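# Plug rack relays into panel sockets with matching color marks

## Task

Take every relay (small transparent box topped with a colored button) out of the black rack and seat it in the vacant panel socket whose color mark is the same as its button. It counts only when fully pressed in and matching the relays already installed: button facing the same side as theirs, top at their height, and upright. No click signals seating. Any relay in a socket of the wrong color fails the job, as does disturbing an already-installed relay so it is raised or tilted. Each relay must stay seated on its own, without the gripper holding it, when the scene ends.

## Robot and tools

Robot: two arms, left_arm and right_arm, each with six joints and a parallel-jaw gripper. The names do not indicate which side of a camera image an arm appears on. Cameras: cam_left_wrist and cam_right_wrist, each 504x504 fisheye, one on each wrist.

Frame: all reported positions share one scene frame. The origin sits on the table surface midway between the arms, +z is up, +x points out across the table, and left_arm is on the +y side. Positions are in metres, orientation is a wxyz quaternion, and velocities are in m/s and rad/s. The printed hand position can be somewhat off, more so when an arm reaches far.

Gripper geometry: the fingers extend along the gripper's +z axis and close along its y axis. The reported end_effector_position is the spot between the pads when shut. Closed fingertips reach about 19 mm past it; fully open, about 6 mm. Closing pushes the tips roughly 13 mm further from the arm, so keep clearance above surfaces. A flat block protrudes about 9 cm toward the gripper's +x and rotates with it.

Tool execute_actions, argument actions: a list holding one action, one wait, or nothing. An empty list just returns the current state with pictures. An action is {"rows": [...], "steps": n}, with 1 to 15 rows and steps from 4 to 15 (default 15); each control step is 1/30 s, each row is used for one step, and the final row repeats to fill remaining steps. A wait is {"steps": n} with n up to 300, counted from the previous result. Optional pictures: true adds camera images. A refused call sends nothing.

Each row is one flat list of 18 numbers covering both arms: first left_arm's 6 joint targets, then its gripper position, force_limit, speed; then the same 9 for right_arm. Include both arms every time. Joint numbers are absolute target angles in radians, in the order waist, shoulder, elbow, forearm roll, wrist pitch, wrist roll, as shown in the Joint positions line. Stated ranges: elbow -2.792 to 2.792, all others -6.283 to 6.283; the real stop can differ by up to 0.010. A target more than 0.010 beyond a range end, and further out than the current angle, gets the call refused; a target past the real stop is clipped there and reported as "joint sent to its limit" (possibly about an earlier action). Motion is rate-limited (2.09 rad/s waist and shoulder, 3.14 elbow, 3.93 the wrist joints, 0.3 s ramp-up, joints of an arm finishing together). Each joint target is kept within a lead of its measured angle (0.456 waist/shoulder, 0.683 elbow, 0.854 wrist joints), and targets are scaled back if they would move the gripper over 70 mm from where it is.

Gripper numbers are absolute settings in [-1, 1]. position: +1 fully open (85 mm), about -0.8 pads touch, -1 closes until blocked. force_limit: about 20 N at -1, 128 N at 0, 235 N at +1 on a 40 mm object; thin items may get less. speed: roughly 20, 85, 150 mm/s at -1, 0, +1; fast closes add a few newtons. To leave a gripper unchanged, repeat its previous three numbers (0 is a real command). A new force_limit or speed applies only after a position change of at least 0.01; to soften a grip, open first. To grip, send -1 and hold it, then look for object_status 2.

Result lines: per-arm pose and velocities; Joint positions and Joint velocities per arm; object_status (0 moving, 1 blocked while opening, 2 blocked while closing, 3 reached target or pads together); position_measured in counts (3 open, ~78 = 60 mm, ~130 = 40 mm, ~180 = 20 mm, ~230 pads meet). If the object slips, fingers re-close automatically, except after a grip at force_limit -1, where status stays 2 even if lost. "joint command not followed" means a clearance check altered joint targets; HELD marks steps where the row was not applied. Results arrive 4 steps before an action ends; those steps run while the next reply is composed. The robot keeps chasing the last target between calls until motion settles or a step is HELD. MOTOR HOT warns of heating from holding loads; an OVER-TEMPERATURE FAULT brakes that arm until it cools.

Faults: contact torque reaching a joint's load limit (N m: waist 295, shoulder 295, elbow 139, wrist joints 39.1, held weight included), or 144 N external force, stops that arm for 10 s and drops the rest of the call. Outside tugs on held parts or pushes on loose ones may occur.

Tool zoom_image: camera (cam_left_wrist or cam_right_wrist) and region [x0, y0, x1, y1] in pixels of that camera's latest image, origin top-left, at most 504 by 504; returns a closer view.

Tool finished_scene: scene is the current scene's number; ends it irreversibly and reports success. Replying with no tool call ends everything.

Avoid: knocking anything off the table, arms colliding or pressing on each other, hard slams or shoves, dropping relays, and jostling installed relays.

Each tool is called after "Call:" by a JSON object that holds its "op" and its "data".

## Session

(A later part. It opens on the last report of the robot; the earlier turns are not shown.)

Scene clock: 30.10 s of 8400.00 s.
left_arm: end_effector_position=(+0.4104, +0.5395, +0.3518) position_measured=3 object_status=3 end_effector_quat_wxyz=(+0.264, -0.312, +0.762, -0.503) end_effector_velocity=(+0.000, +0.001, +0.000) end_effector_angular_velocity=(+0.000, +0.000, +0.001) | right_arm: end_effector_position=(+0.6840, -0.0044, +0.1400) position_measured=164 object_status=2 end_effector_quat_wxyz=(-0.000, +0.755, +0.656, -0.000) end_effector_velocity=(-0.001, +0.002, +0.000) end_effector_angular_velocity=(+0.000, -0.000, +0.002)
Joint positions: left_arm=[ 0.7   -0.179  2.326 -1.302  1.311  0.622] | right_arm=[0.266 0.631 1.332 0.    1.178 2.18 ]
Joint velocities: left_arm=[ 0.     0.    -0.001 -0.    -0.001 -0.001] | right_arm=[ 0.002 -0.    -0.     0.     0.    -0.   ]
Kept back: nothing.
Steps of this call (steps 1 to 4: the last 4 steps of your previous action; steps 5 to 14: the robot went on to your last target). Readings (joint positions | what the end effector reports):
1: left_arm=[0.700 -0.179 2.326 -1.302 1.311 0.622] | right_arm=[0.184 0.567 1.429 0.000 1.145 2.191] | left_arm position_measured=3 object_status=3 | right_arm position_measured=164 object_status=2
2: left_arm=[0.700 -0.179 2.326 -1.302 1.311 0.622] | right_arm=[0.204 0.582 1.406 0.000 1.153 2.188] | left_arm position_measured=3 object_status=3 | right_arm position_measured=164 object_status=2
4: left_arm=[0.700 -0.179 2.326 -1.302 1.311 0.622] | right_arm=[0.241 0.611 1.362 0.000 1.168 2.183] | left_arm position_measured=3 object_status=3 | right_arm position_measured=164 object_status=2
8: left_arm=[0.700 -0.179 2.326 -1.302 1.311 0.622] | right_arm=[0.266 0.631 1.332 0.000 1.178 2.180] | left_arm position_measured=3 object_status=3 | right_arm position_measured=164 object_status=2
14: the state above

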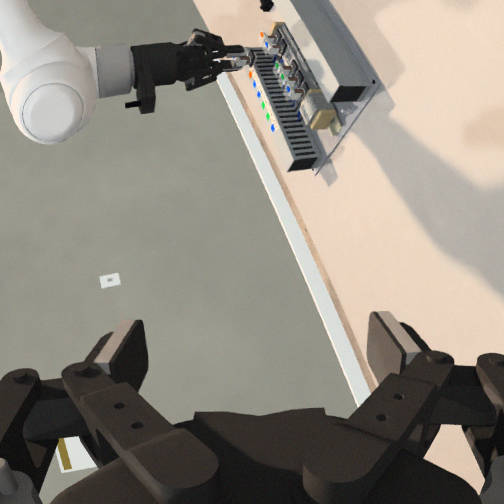

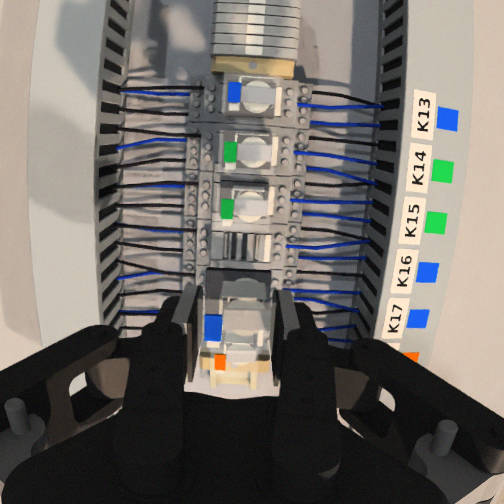

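Matches references (227,208),(230,152),(233,93). Down to .095.

Call:
{"op": "execute_actions", "data": {"actions": [{"rows":[[0.7,-0.179,2.326,-1.302,1.311,0.622,1,0,0,0.2664,0.6619,1.3673,0,1.1124,2.18,-1,-0.5,0]],"steps":13}]}}

Call:
{"op": "execute_actions", "data": {"actions": [{"steps":7}], "pictures": true}}

Call:
{"op": "zoom_image", "data": {"camera": "cam_right_wrist", "region": [180,180,300,300]}}

Scene clock: 30.53 s of 8400.00 s.
left_arm: end_effector_position=(+0.4104, +0.5395, +0.3518) position_measured=3 object_status=3 end_effector_quat_wxyz=(+0.264, -0.312, +0.762, -0.503) end_effector_velocity=(+0.000, +0.001, -0.000) end_effector_angular_velocity=(+0.000, +0.001, +0.002) | right_arm: end_effector_position=(+0.6840, -0.0042, +0.0948) position_measured=164 object_status=2 end_effector_quat_wxyz=(+0.000, +0.754, +0.656, -0.000) end_effector_velocity=(+0.000, +0.001, +0.004) end_effector_angular_velocity=(+0.005, -0.005, -0.001)
Joint positions: left_arm=[ 0.7   -0.179  2.326 -1.302  1.311  0.622] | right_arm=[ 0.266  0.662  1.367 -0.     1.113  2.18 ]
Joint velocities: left_arm=[ 0.     0.    -0.     0.    -0.002 -0.001] | right_arm=[ 0.    -0.004  0.     0.002 -0.002  0.   ]
Steps of this call (steps 1 to 4: the robot went on to your last target; steps 5 to 13: the first 9 steps of this action). Readings (joint positions | what the end effector reports):
5: left_arm=[0.700 -0.179 2.326 -1.302 1.311 0.622] | right_arm=[0.266 0.631 1.332 0.000 1.178 2.180] | left_arm position_measured=3 object_status=3 | right_arm position_measured=164 object_status=2
6: left_arm=[0.700 -0.179 2.326 -1.302 1.311 0.622] | right_arm=[0.266 0.634 1.335 0.000 1.172 2.180] | left_arm position_measured=3 object_status=3 | right_arm position_measured=164 object_status=2
8: left_arm=[0.700 -0.179 2.326 -1.302 1.311 0.622] | right_arm=[0.266 0.654 1.360 -0.000 1.128 2.180] | left_arm position_measured=3 object_status=3 | right_arm position_measured=164 object_status=2
12: left_arm=[0.700 -0.179 2.326 -1.302 1.311 0.622] | right_arm=[0.266 0.662 1.367 -0.000 1.113 2.180] | left_arm position_measured=3 object_status=3 | right_arm position_measured=164 object_status=2
13: the state above

Scene clock: 30.77 s of 8400.00 s.
left_arm: end_effector_position=(+0.4104, +0.5395, +0.3518) position_measured=3 object_status=3 end_effector_quat_wxyz=(+0.264, -0.312, +0.762, -0.503) end_effector_velocity=(+0.000, -0.000, -0.000) end_effector_angular_velocity=(+0.001, -0.000, -0.000) | right_arm: end_effector_position=(+0.6839, -0.0042, +0.0949) position_measured=164 object_status=2 end_effector_quat_wxyz=(-0.000, +0.754, +0.656, -0.000) end_effector_velocity=(-0.000, +0.001, +0.000) end_effector_angular_velocity=(+0.001, -0.000, +0.000)
Joint positions: left_arm=[ 0.7   -0.179  2.326 -1.302  1.311  0.622] | right_arm=[ 0.266  0.662  1.367 -0.     1.112  2.18 ]
Joint velocities: left_arm=[-0.     0.     0.     0.    -0.     0.001] | right_arm=[ 0.001 -0.001  0.     0.001 -0.    -0.   ]
Kept back: nothing.
Steps of this call (steps 1 to 4: the last 4 steps of your previous action; steps 5 to 7: the robot went on to your last target). Readings (joint positions | what the end effector reports):
1: left_arm=[0.700 -0.179 2.326 -1.302 1.311 0.622] | right_arm=[0.266 0.662 1.367 -0.000 1.113 2.180] | left_arm position_measured=3 object_status=3 | right_arm position_measured=164 object_status=2
2: left_arm=[0.700 -0.179 2.326 -1.302 1.311 0.622] | right_arm=[0.266 0.662 1.367 -0.000 1.112 2.180] | left_arm position_measured=3 object_status=3 | right_arm position_measured=164 object_status=2
4: left_arm=[0.700 -0.179 2.326 -1.302 1.311 0.622] | right_arm=[0.266 0.662 1.367 -0.000 1.112 2.180] | left_arm position_measured=3 object_status=3 | right_arm position_measured=164 object_status=2
7: the state above

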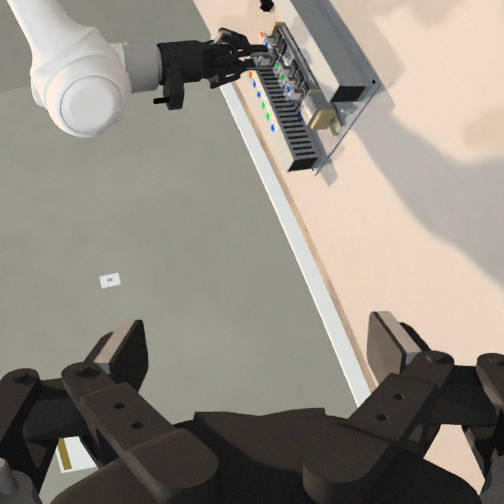

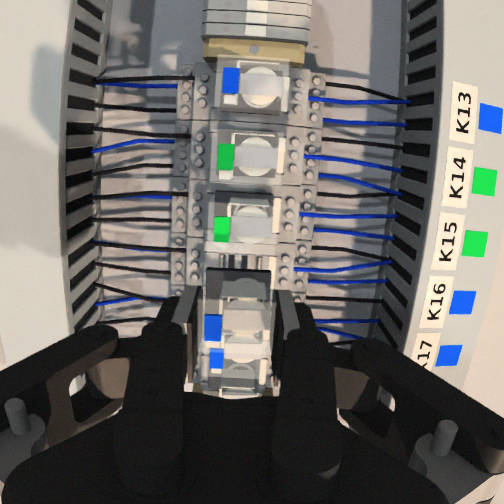

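Region (180, 180, 300, 300) of cam_right_wrist's 504x504 image, scaled by 4.200, with more detail than that image has.

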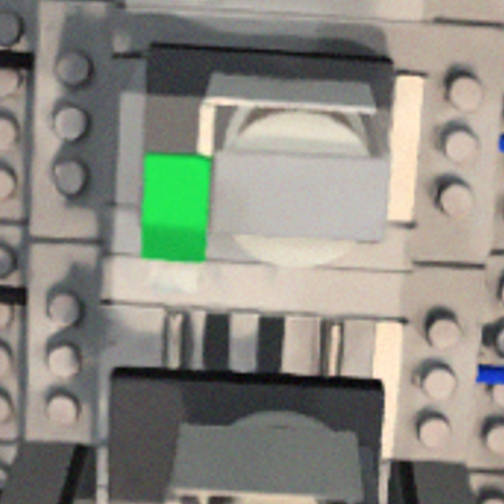

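Call:
{"op": "execute_actions", "data": {"actions": [{"rows":[[0.7,-0.179,2.326,-1.302,1.311,0.622,1,0,0,0.2659,0.6615,1.3681,0,1.112,2.1795,-1,-0.5,0],[0.7,-0.179,2.326,-1.302,1.311,0.622,1,0,0,0.2659,0.6653,1.3714,0,1.1049,2.1795,-1,-0.5,0],[0.7,-0.179,2.326,-1.302,1.311,0.622,1,0,0,0.2659,0.6691,1.3747,0,1.0978,2.1795,-1,-0.5,0],[0.7,-0.179,2.326,-1.302,1.311,0.622,1,0,0,0.2659,0.6714,1.3767,0,1.0935,2.1795,-1,-0.5,0],[0.7,-0.179,2.326,-1.302,1.311,0.622,1,0,0,0.2659,0.6729,1.3781,0,1.0907,2.1795,-1,-0.5,0],[0.7,-0.179,2.326,-1.302,1.311,0.622,1,0,0,0.2659,0.6744,1.3794,0,1.0878,2.1795,-1,-0.5,0],[0.7,-0.179,2.326,-1.302,1.311,0.622,1,0,0,0.2659,0.6759,1.3807,0,1.085,2.1795,-1,-0.5,0],[0.7,-0.179,2.326,-1.302,1.311,0.622,1,0,0,0.2659,0.6775,1.382,0,1.0821,2.1795,-1,-0.5,0],[0.7,-0.179,2.326,-1.302,1.311,0.622,1,0,0,0.2659,0.679,1.3834,0,1.0793,2.1795,-1,-0.5,0],[0.7,-0.179,2.326,-1.302,1.311,0.622,1,0,0,0.2659,0.6805,1.3847,0,1.0764,2.1795,-1,-0.5,0],[0.7,-0.179,2.326,-1.302,1.311,0.622,1,0,0,0.2659,0.6813,1.3853,0,1.075,2.1795,-1,-0.5,0],[0.7,-0.179,2.326,-1.302,1.311,0.622,1,0,0,0.2659,0.682,1.386,0,1.0736,2.1795,-1,-0.5,0],[0.7,-0.179,2.326,-1.302,1.311,0.622,1,0,0,0.2659,0.6828,1.3867,0,1.0721,2.1795,-1,-0.5,0]],"steps":15}]}}

Call:
{"op": "execute_actions", "data": {"actions": [{"steps":8}], "pictures": true}}

Scene clock: 31.53 s of 8400.00 s.
left_arm: end_effector_position=(+0.4104, +0.5395, +0.3518) position_measured=3 object_status=3 end_effector_quat_wxyz=(+0.264, -0.312, +0.762, -0.503) end_effector_velocity=(-0.000, +0.000, -0.000) end_effector_angular_velocity=(+0.000, +0.000, +0.002) | right_arm: end_effector_position=(+0.6840, -0.0047, +0.0714) position_measured=164 object_status=2 end_effector_quat_wxyz=(-0.000, +0.755, +0.656, +0.000) end_effector_velocity=(-0.001, -0.000, -0.055) end_effector_angular_velocity=(-0.000, +0.002, -0.000)
Joint positions: left_arm=[ 0.7   -0.179  2.326 -1.302  1.311  0.622] | right_arm=[0.266 0.679 1.384 0.    1.078 2.18 ]
Joint velocities: left_arm=[ 0.001 -0.     0.001 -0.    -0.001  0.   ] | right_arm=[-0.     0.042  0.036  0.    -0.076 -0.   ]
Steps of this call (steps 1 to 12: the robot went on to your last target; steps 13 to 23: the first 11 steps of this action). Readings (joint positions | what the end effector reports):
13: left_arm=[0.700 -0.179 2.326 -1.302 1.311 0.622] | right_arm=[0.266 0.662 1.367 0.000 1.112 2.180] | left_arm position_measured=3 object_status=3 | right_arm position_measured=164 object_status=2
14: left_arm=[0.700 -0.179 2.326 -1.302 1.311 0.622] | right_arm=[0.266 0.662 1.368 0.000 1.112 2.180] | left_arm position_measured=3 object_status=3 | right_arm position_measured=164 object_status=2
16: left_arm=[0.700 -0.179 2.326 -1.302 1.311 0.622] | right_arm=[0.266 0.666 1.372 0.000 1.103 2.180] | left_arm position_measured=3 object_status=3 | right_arm position_measured=164 object_status=2
20: left_arm=[0.700 -0.179 2.326 -1.302 1.311 0.622] | right_arm=[0.266 0.675 1.380 0.000 1.087 2.180] | left_arm position_measured=3 object_status=3 | right_arm position_measured=164 object_status=2
23: the state above

Scene clock: 31.80 s of 8400.00 s.
left_arm: end_effector_position=(+0.4104, +0.5395, +0.3518) position_measured=3 object_status=3 end_effector_quat_wxyz=(+0.264, -0.312, +0.762, -0.503) end_effector_velocity=(+0.000, +0.000, -0.000) end_effector_angular_velocity=(+0.000, -0.000, -0.000) | right_arm: end_effector_position=(+0.6840, -0.0047, +0.0672) position_measured=164 object_status=2 end_effector_quat_wxyz=(-0.000, +0.755, +0.656, +0.000) end_effector_velocity=(-0.000, -0.000, -0.003) end_effector_angular_velocity=(-0.002, +0.002, +0.001)
Joint positions: left_arm=[ 0.7   -0.179  2.326 -1.302  1.311  0.622] | right_arm=[0.266 0.683 1.387 0.    1.072 2.18 ]
Joint velocities: left_arm=[-0.  0. -0.  0. -0.  0.] | right_arm=[-0.     0.003  0.    -0.001 -0.     0.   ]
Kept back: nothing.
Steps of this call (steps 1 to 4: the last 4 steps of your previous action; steps 5 to 8: the robot went on to your last target). Readings (joint positions | what the end effector reports):
1: left_arm=[0.700 -0.179 2.326 -1.302 1.311 0.622] | right_arm=[0.266 0.680 1.385 0.000 1.076 2.180] | left_arm position_measured=3 object_status=3 | right_arm position_measured=164 object_status=2
2: left_arm=[0.700 -0.179 2.326 -1.302 1.311 0.622] | right_arm=[0.266 0.681 1.385 0.000 1.075 2.180] | left_arm position_measured=3 object_status=3 | right_arm position_measured=164 object_status=2
4: left_arm=[0.700 -0.179 2.326 -1.302 1.311 0.622] | right_arm=[0.266 0.682 1.386 0.000 1.072 2.180] | left_arm position_measured=3 object_status=3 | right_arm position_measured=164 object_status=2
8: the state above

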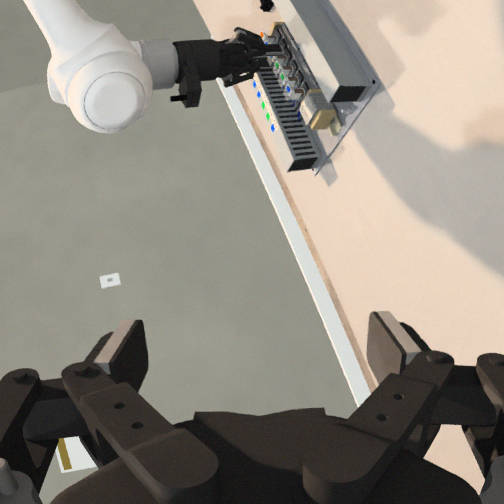

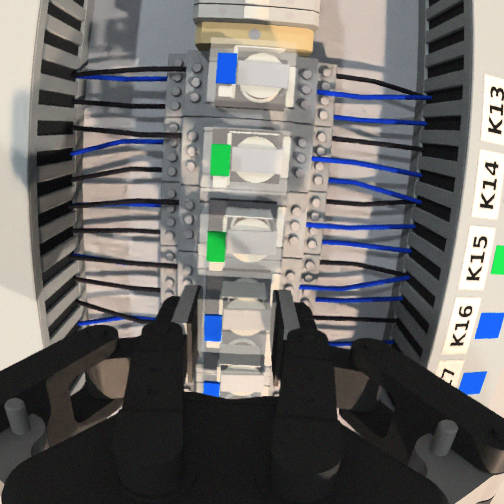

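Aligned. Finish.

Call:
{"op": "execute_actions", "data": {"actions": [{"rows":[[0.7,-0.179,2.326,-1.302,1.311,0.622,1,0,0,0.2659,0.6835,1.3873,0,1.0707,2.1795,-1,-0.5,0],[0.7,-0.179,2.326,-1.302,1.311,0.622,1,0,0,0.2659,0.6835,1.3873,0,1.0707,2.1795,-1,-0.5,0],[0.7,-0.179,2.326,-1.302,1.311,0.622,1,0,0,0.2659,0.6839,1.3877,0,1.07,2.1795,-1,-0.5,0],[0.7,-0.179,2.326,-1.302,1.311,0.622,1,0,0,0.2659,0.6839,1.3877,0,1.07,2.1795,-1,-0.5,0],[0.7,-0.179,2.326,-1.302,1.311,0.622,1,0,0,0.2659,0.6843,1.388,0,1.0693,2.1795,-1,-0.5,0]],"steps":11}]}}

Call:
{"op": "execute_actions", "data": {"actions": [{"rows":[[0.7,-0.179,2.326,-1.302,1.311,0.622,1,0,0,0.2659,0.6843,1.388,0,1.0693,2.1795,0.15,-0.5,0]],"steps":9}]}}

Call:
{"op": "execute_actions", "data": {"actions": [{"rows":[[0.7,-0.179,2.326,-1.302,1.311,0.622,1,0,0,0.2659,0.6615,1.3681,0,1.112,2.1795,0.15,-0.5,0],[0.7,-0.179,2.326,-1.302,1.311,0.622,1,0,0,0.2659,0.6308,1.3329,0,1.1779,2.1795,0.15,-0.5,0]],"steps":15}]}}

Call:
{"op": "execute_actions", "data": {"actions": [{"steps":6}], "pictures": true}}

Call:
{"op": "zoom_image", "data": {"camera": "cam_right_wrist", "region": [160,60,320,340]}}

Scene clock: 32.40 s of 8400.00 s.
left_arm: end_effector_position=(+0.4104, +0.5395, +0.3518) position_measured=3 object_status=3 end_effector_quat_wxyz=(+0.264, -0.312, +0.762, -0.503) end_effector_velocity=(+0.000, -0.000, -0.000) end_effector_angular_velocity=(-0.002, +0.001, +0.000) | right_arm: end_effector_position=(+0.6840, -0.0048, +0.0655) position_measured=164 object_status=2 end_effector_quat_wxyz=(+0.000, +0.754, +0.656, +0.000) end_effector_velocity=(-0.000, +0.000, -0.003) end_effector_angular_velocity=(+0.000, +0.000, +0.000)
Joint positions: left_arm=[ 0.7   -0.179  2.326 -1.302  1.311  0.622] | right_arm=[ 0.266  0.684  1.388 -0.     1.07   2.18 ]
Joint velocities: left_arm=[-0.     0.001 -0.    -0.     0.    -0.001] | right_arm=[ 0.001  0.002  0.002  0.    -0.004 -0.   ]
Steps of this call (steps 1 to 11: the robot went on to your last target; steps 12 to 18: the first 7 steps of this action). Readings (joint positions | what the end effector reports):
12: left_arm=[0.700 -0.179 2.326 -1.302 1.311 0.622] | right_arm=[0.266 0.683 1.387 0.000 1.072 2.180] | left_arm position_measured=3 object_status=3 | right_arm position_measured=164 object_status=2
13: left_arm=[0.700 -0.179 2.326 -1.302 1.311 0.622] | right_arm=[0.266 0.683 1.387 0.000 1.071 2.180] | left_arm position_measured=3 object_status=3 | right_arm position_measured=164 object_status=2
15: left_arm=[0.700 -0.179 2.326 -1.302 1.311 0.622] | right_arm=[0.266 0.684 1.387 -0.000 1.070 2.180] | left_arm position_measured=3 object_status=3 | right_arm position_measured=164 object_status=2
18: the state above

Scene clock: 32.70 s of 8400.00 s.
left_arm: end_effector_position=(+0.4104, +0.5395, +0.3518) position_measured=3 object_status=3 end_effector_quat_wxyz=(+0.264, -0.312, +0.762, -0.503) end_effector_velocity=(-0.000, -0.000, +0.000) end_effector_angular_velocity=(-0.001, +0.000, -0.001) | right_arm: end_effector_position=(+0.6837, -0.0049, +0.0640) position_measured=148 object_status=0 end_effector_quat_wxyz=(-0.000, +0.754, +0.656, -0.000) end_effector_velocity=(+0.001, +0.000, +0.000) end_effector_angular_velocity=(+0.000, -0.001, -0.000)
Joint positions: left_arm=[ 0.7   -0.179  2.326 -1.302  1.311  0.622] | right_arm=[ 0.266  0.685  1.388 -0.     1.069  2.179]
Joint velocities: left_arm=[-0.    -0.    -0.     0.     0.001 -0.001] | right_arm=[-0.     0.001 -0.002 -0.    -0.    -0.   ]
Steps of this call (steps 1 to 4: the last 4 steps of your previous action; steps 5 to 9: the first 5 steps of this action). Readings (joint positions | what the end effector reports):
5: left_arm=[0.700 -0.179 2.326 -1.302 1.311 0.622] | right_arm=[0.266 0.684 1.388 -0.000 1.069 2.180] | left_arm position_measured=3 object_status=3 | right_arm position_measured=164 object_status=0
6: left_arm=[0.700 -0.179 2.326 -1.302 1.311 0.622] | right_arm=[0.266 0.684 1.388 -0.000 1.069 2.179] | left_arm position_measured=3 object_status=3 | right_arm position_measured=164 object_status=0
8: left_arm=[0.700 -0.179 2.326 -1.302 1.311 0.622] | right_arm=[0.266 0.685 1.389 -0.000 1.069 2.179] | left_arm position_measured=3 object_status=3 | right_arm position_measured=154 object_status=0
9: the state above

Scene clock: 33.20 s of 8400.00 s.
left_arm: end_effector_position=(+0.4104, +0.5395, +0.3518) position_measured=3 object_status=3 end_effector_quat_wxyz=(+0.264, -0.312, +0.762, -0.503) end_effector_velocity=(+0.000, +0.000, -0.000) end_effector_angular_velocity=(+0.002, -0.001, +0.001) | right_arm: end_effector_position=(+0.6838, -0.0048, +0.1401) position_measured=110 object_status=0 end_effector_quat_wxyz=(-0.000, +0.755, +0.656, +0.000) end_effector_velocity=(+0.002, +0.001, +0.004) end_effector_angular_velocity=(+0.002, -0.005, +0.001)
Joint positions: left_arm=[ 0.7   -0.179  2.326 -1.302  1.311  0.622] | right_arm=[0.266 0.631 1.333 0.    1.178 2.179]
Joint velocities: left_arm=[ 0.001 -0.     0.    -0.    -0.001  0.002] | right_arm=[ 0.    -0.001 -0.005 -0.001  0.001  0.   ]
Steps of this call (steps 1 to 4: the last 4 steps of your previous action; steps 5 to 15: the first 11 steps of this action). Readings (joint positions | what the end effector reports):
5: left_arm=[0.700 -0.179 2.326 -1.302 1.311 0.622] | right_arm=[0.266 0.685 1.388 -0.000 1.069 2.179] | left_arm position_measured=3 object_status=3 | right_arm position_measured=115 object_status=0
6: left_arm=[0.700 -0.179 2.326 -1.302 1.311 0.622] | right_arm=[0.266 0.682 1.385 -0.000 1.076 2.179] | left_arm position_measured=3 object_status=3 | right_arm position_measured=112 object_status=0
8: left_arm=[0.700 -0.179 2.326 -1.302 1.311 0.622] | right_arm=[0.266 0.655 1.359 -0.000 1.129 2.179] | left_arm position_measured=3 object_status=3 | right_arm position_measured=110 object_status=0
12: left_arm=[0.700 -0.179 2.326 -1.302 1.311 0.622] | right_arm=[0.266 0.630 1.333 0.000 1.178 2.179] | left_arm position_measured=3 object_status=3 | right_arm position_measured=110 object_status=0
15: the state above

Scene clock: 33.40 s of 8400.00 s.
left_arm: end_effector_position=(+0.4104, +0.5395, +0.3518) position_measured=3 object_status=3 end_effector_quat_wxyz=(+0.264, -0.312, +0.762, -0.503) end_effector_velocity=(+0.000, +0.000, -0.000) end_effector_angular_velocity=(+0.000, +0.001, +0.001) | right_arm: end_effector_position=(+0.6839, -0.0048, +0.1401) position_measured=110 object_status=3 end_effector_quat_wxyz=(+0.000, +0.754, +0.656, +0.000) end_effector_velocity=(-0.000, +0.000, -0.000) end_effector_angular_velocity=(-0.000, +0.001, +0.000)
Joint positions: left_arm=[ 0.7   -0.179  2.326 -1.302  1.311  0.622] | right_arm=[0.266 0.631 1.333 0.    1.178 2.179]
Joint velocities: left_arm=[-0.     0.     0.     0.    -0.002 -0.001] | right_arm=[ 0.  0.  0. -0.  0. -0.]
Kept back: nothing.
Steps of this call (steps 1 to 4: the last 4 steps of your previous action; steps 5 to 6: the robot went on to your last target). Readings (joint positions | what the end effector reports):
1: left_arm=[0.700 -0.179 2.326 -1.302 1.311 0.622] | right_arm=[0.266 0.631 1.333 0.000 1.178 2.179] | left_arm position_measured=3 object_status=3 | right_arm position_measured=110 object_status=3
2: left_arm=[0.700 -0.179 2.326 -1.302 1.311 0.622] | right_arm=[0.266 0.631 1.333 0.000 1.178 2.179] | left_arm position_measured=3 object_status=3 | right_arm position_measured=110 object_status=3
4: left_arm=[0.700 -0.179 2.326 -1.302 1.311 0.622] | right_arm=[0.266 0.631 1.333 0.000 1.178 2.179] | left_arm position_measured=3 object_status=3 | right_arm position_measured=110 object_status=3
6: the state above

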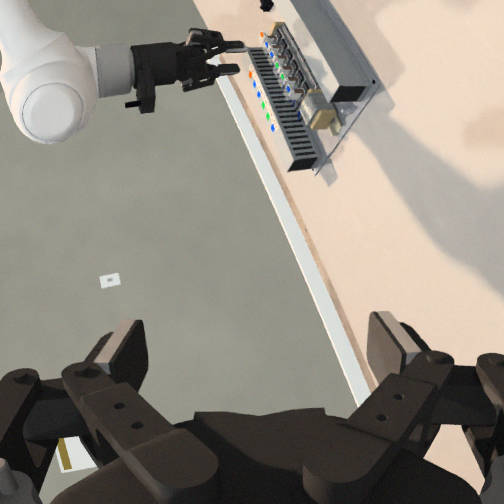

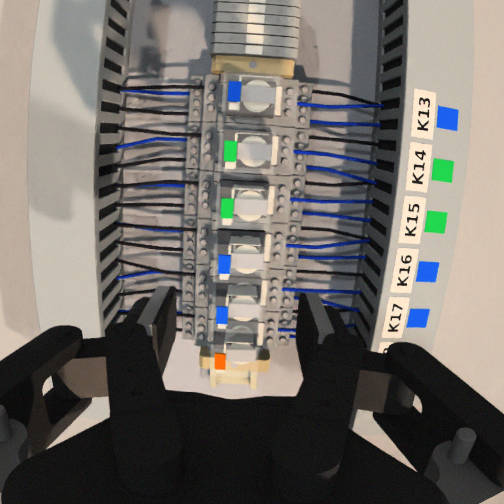

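Region (160, 60, 320, 340) of cam_right_wrist's 504x504 image, scaled by 1.800, with more detail than that image has; it fills the left 288 columns of this view, and the rest is white.

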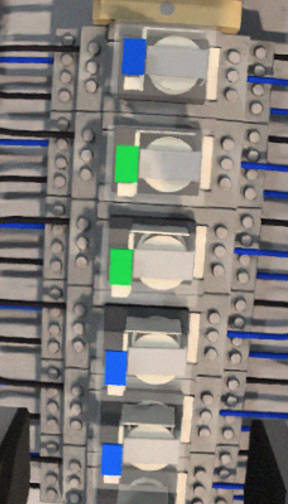

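All uniform.

Call:
{"op": "finished_scene", "data": {"scene": 2}}

The scene is finished: the task was done.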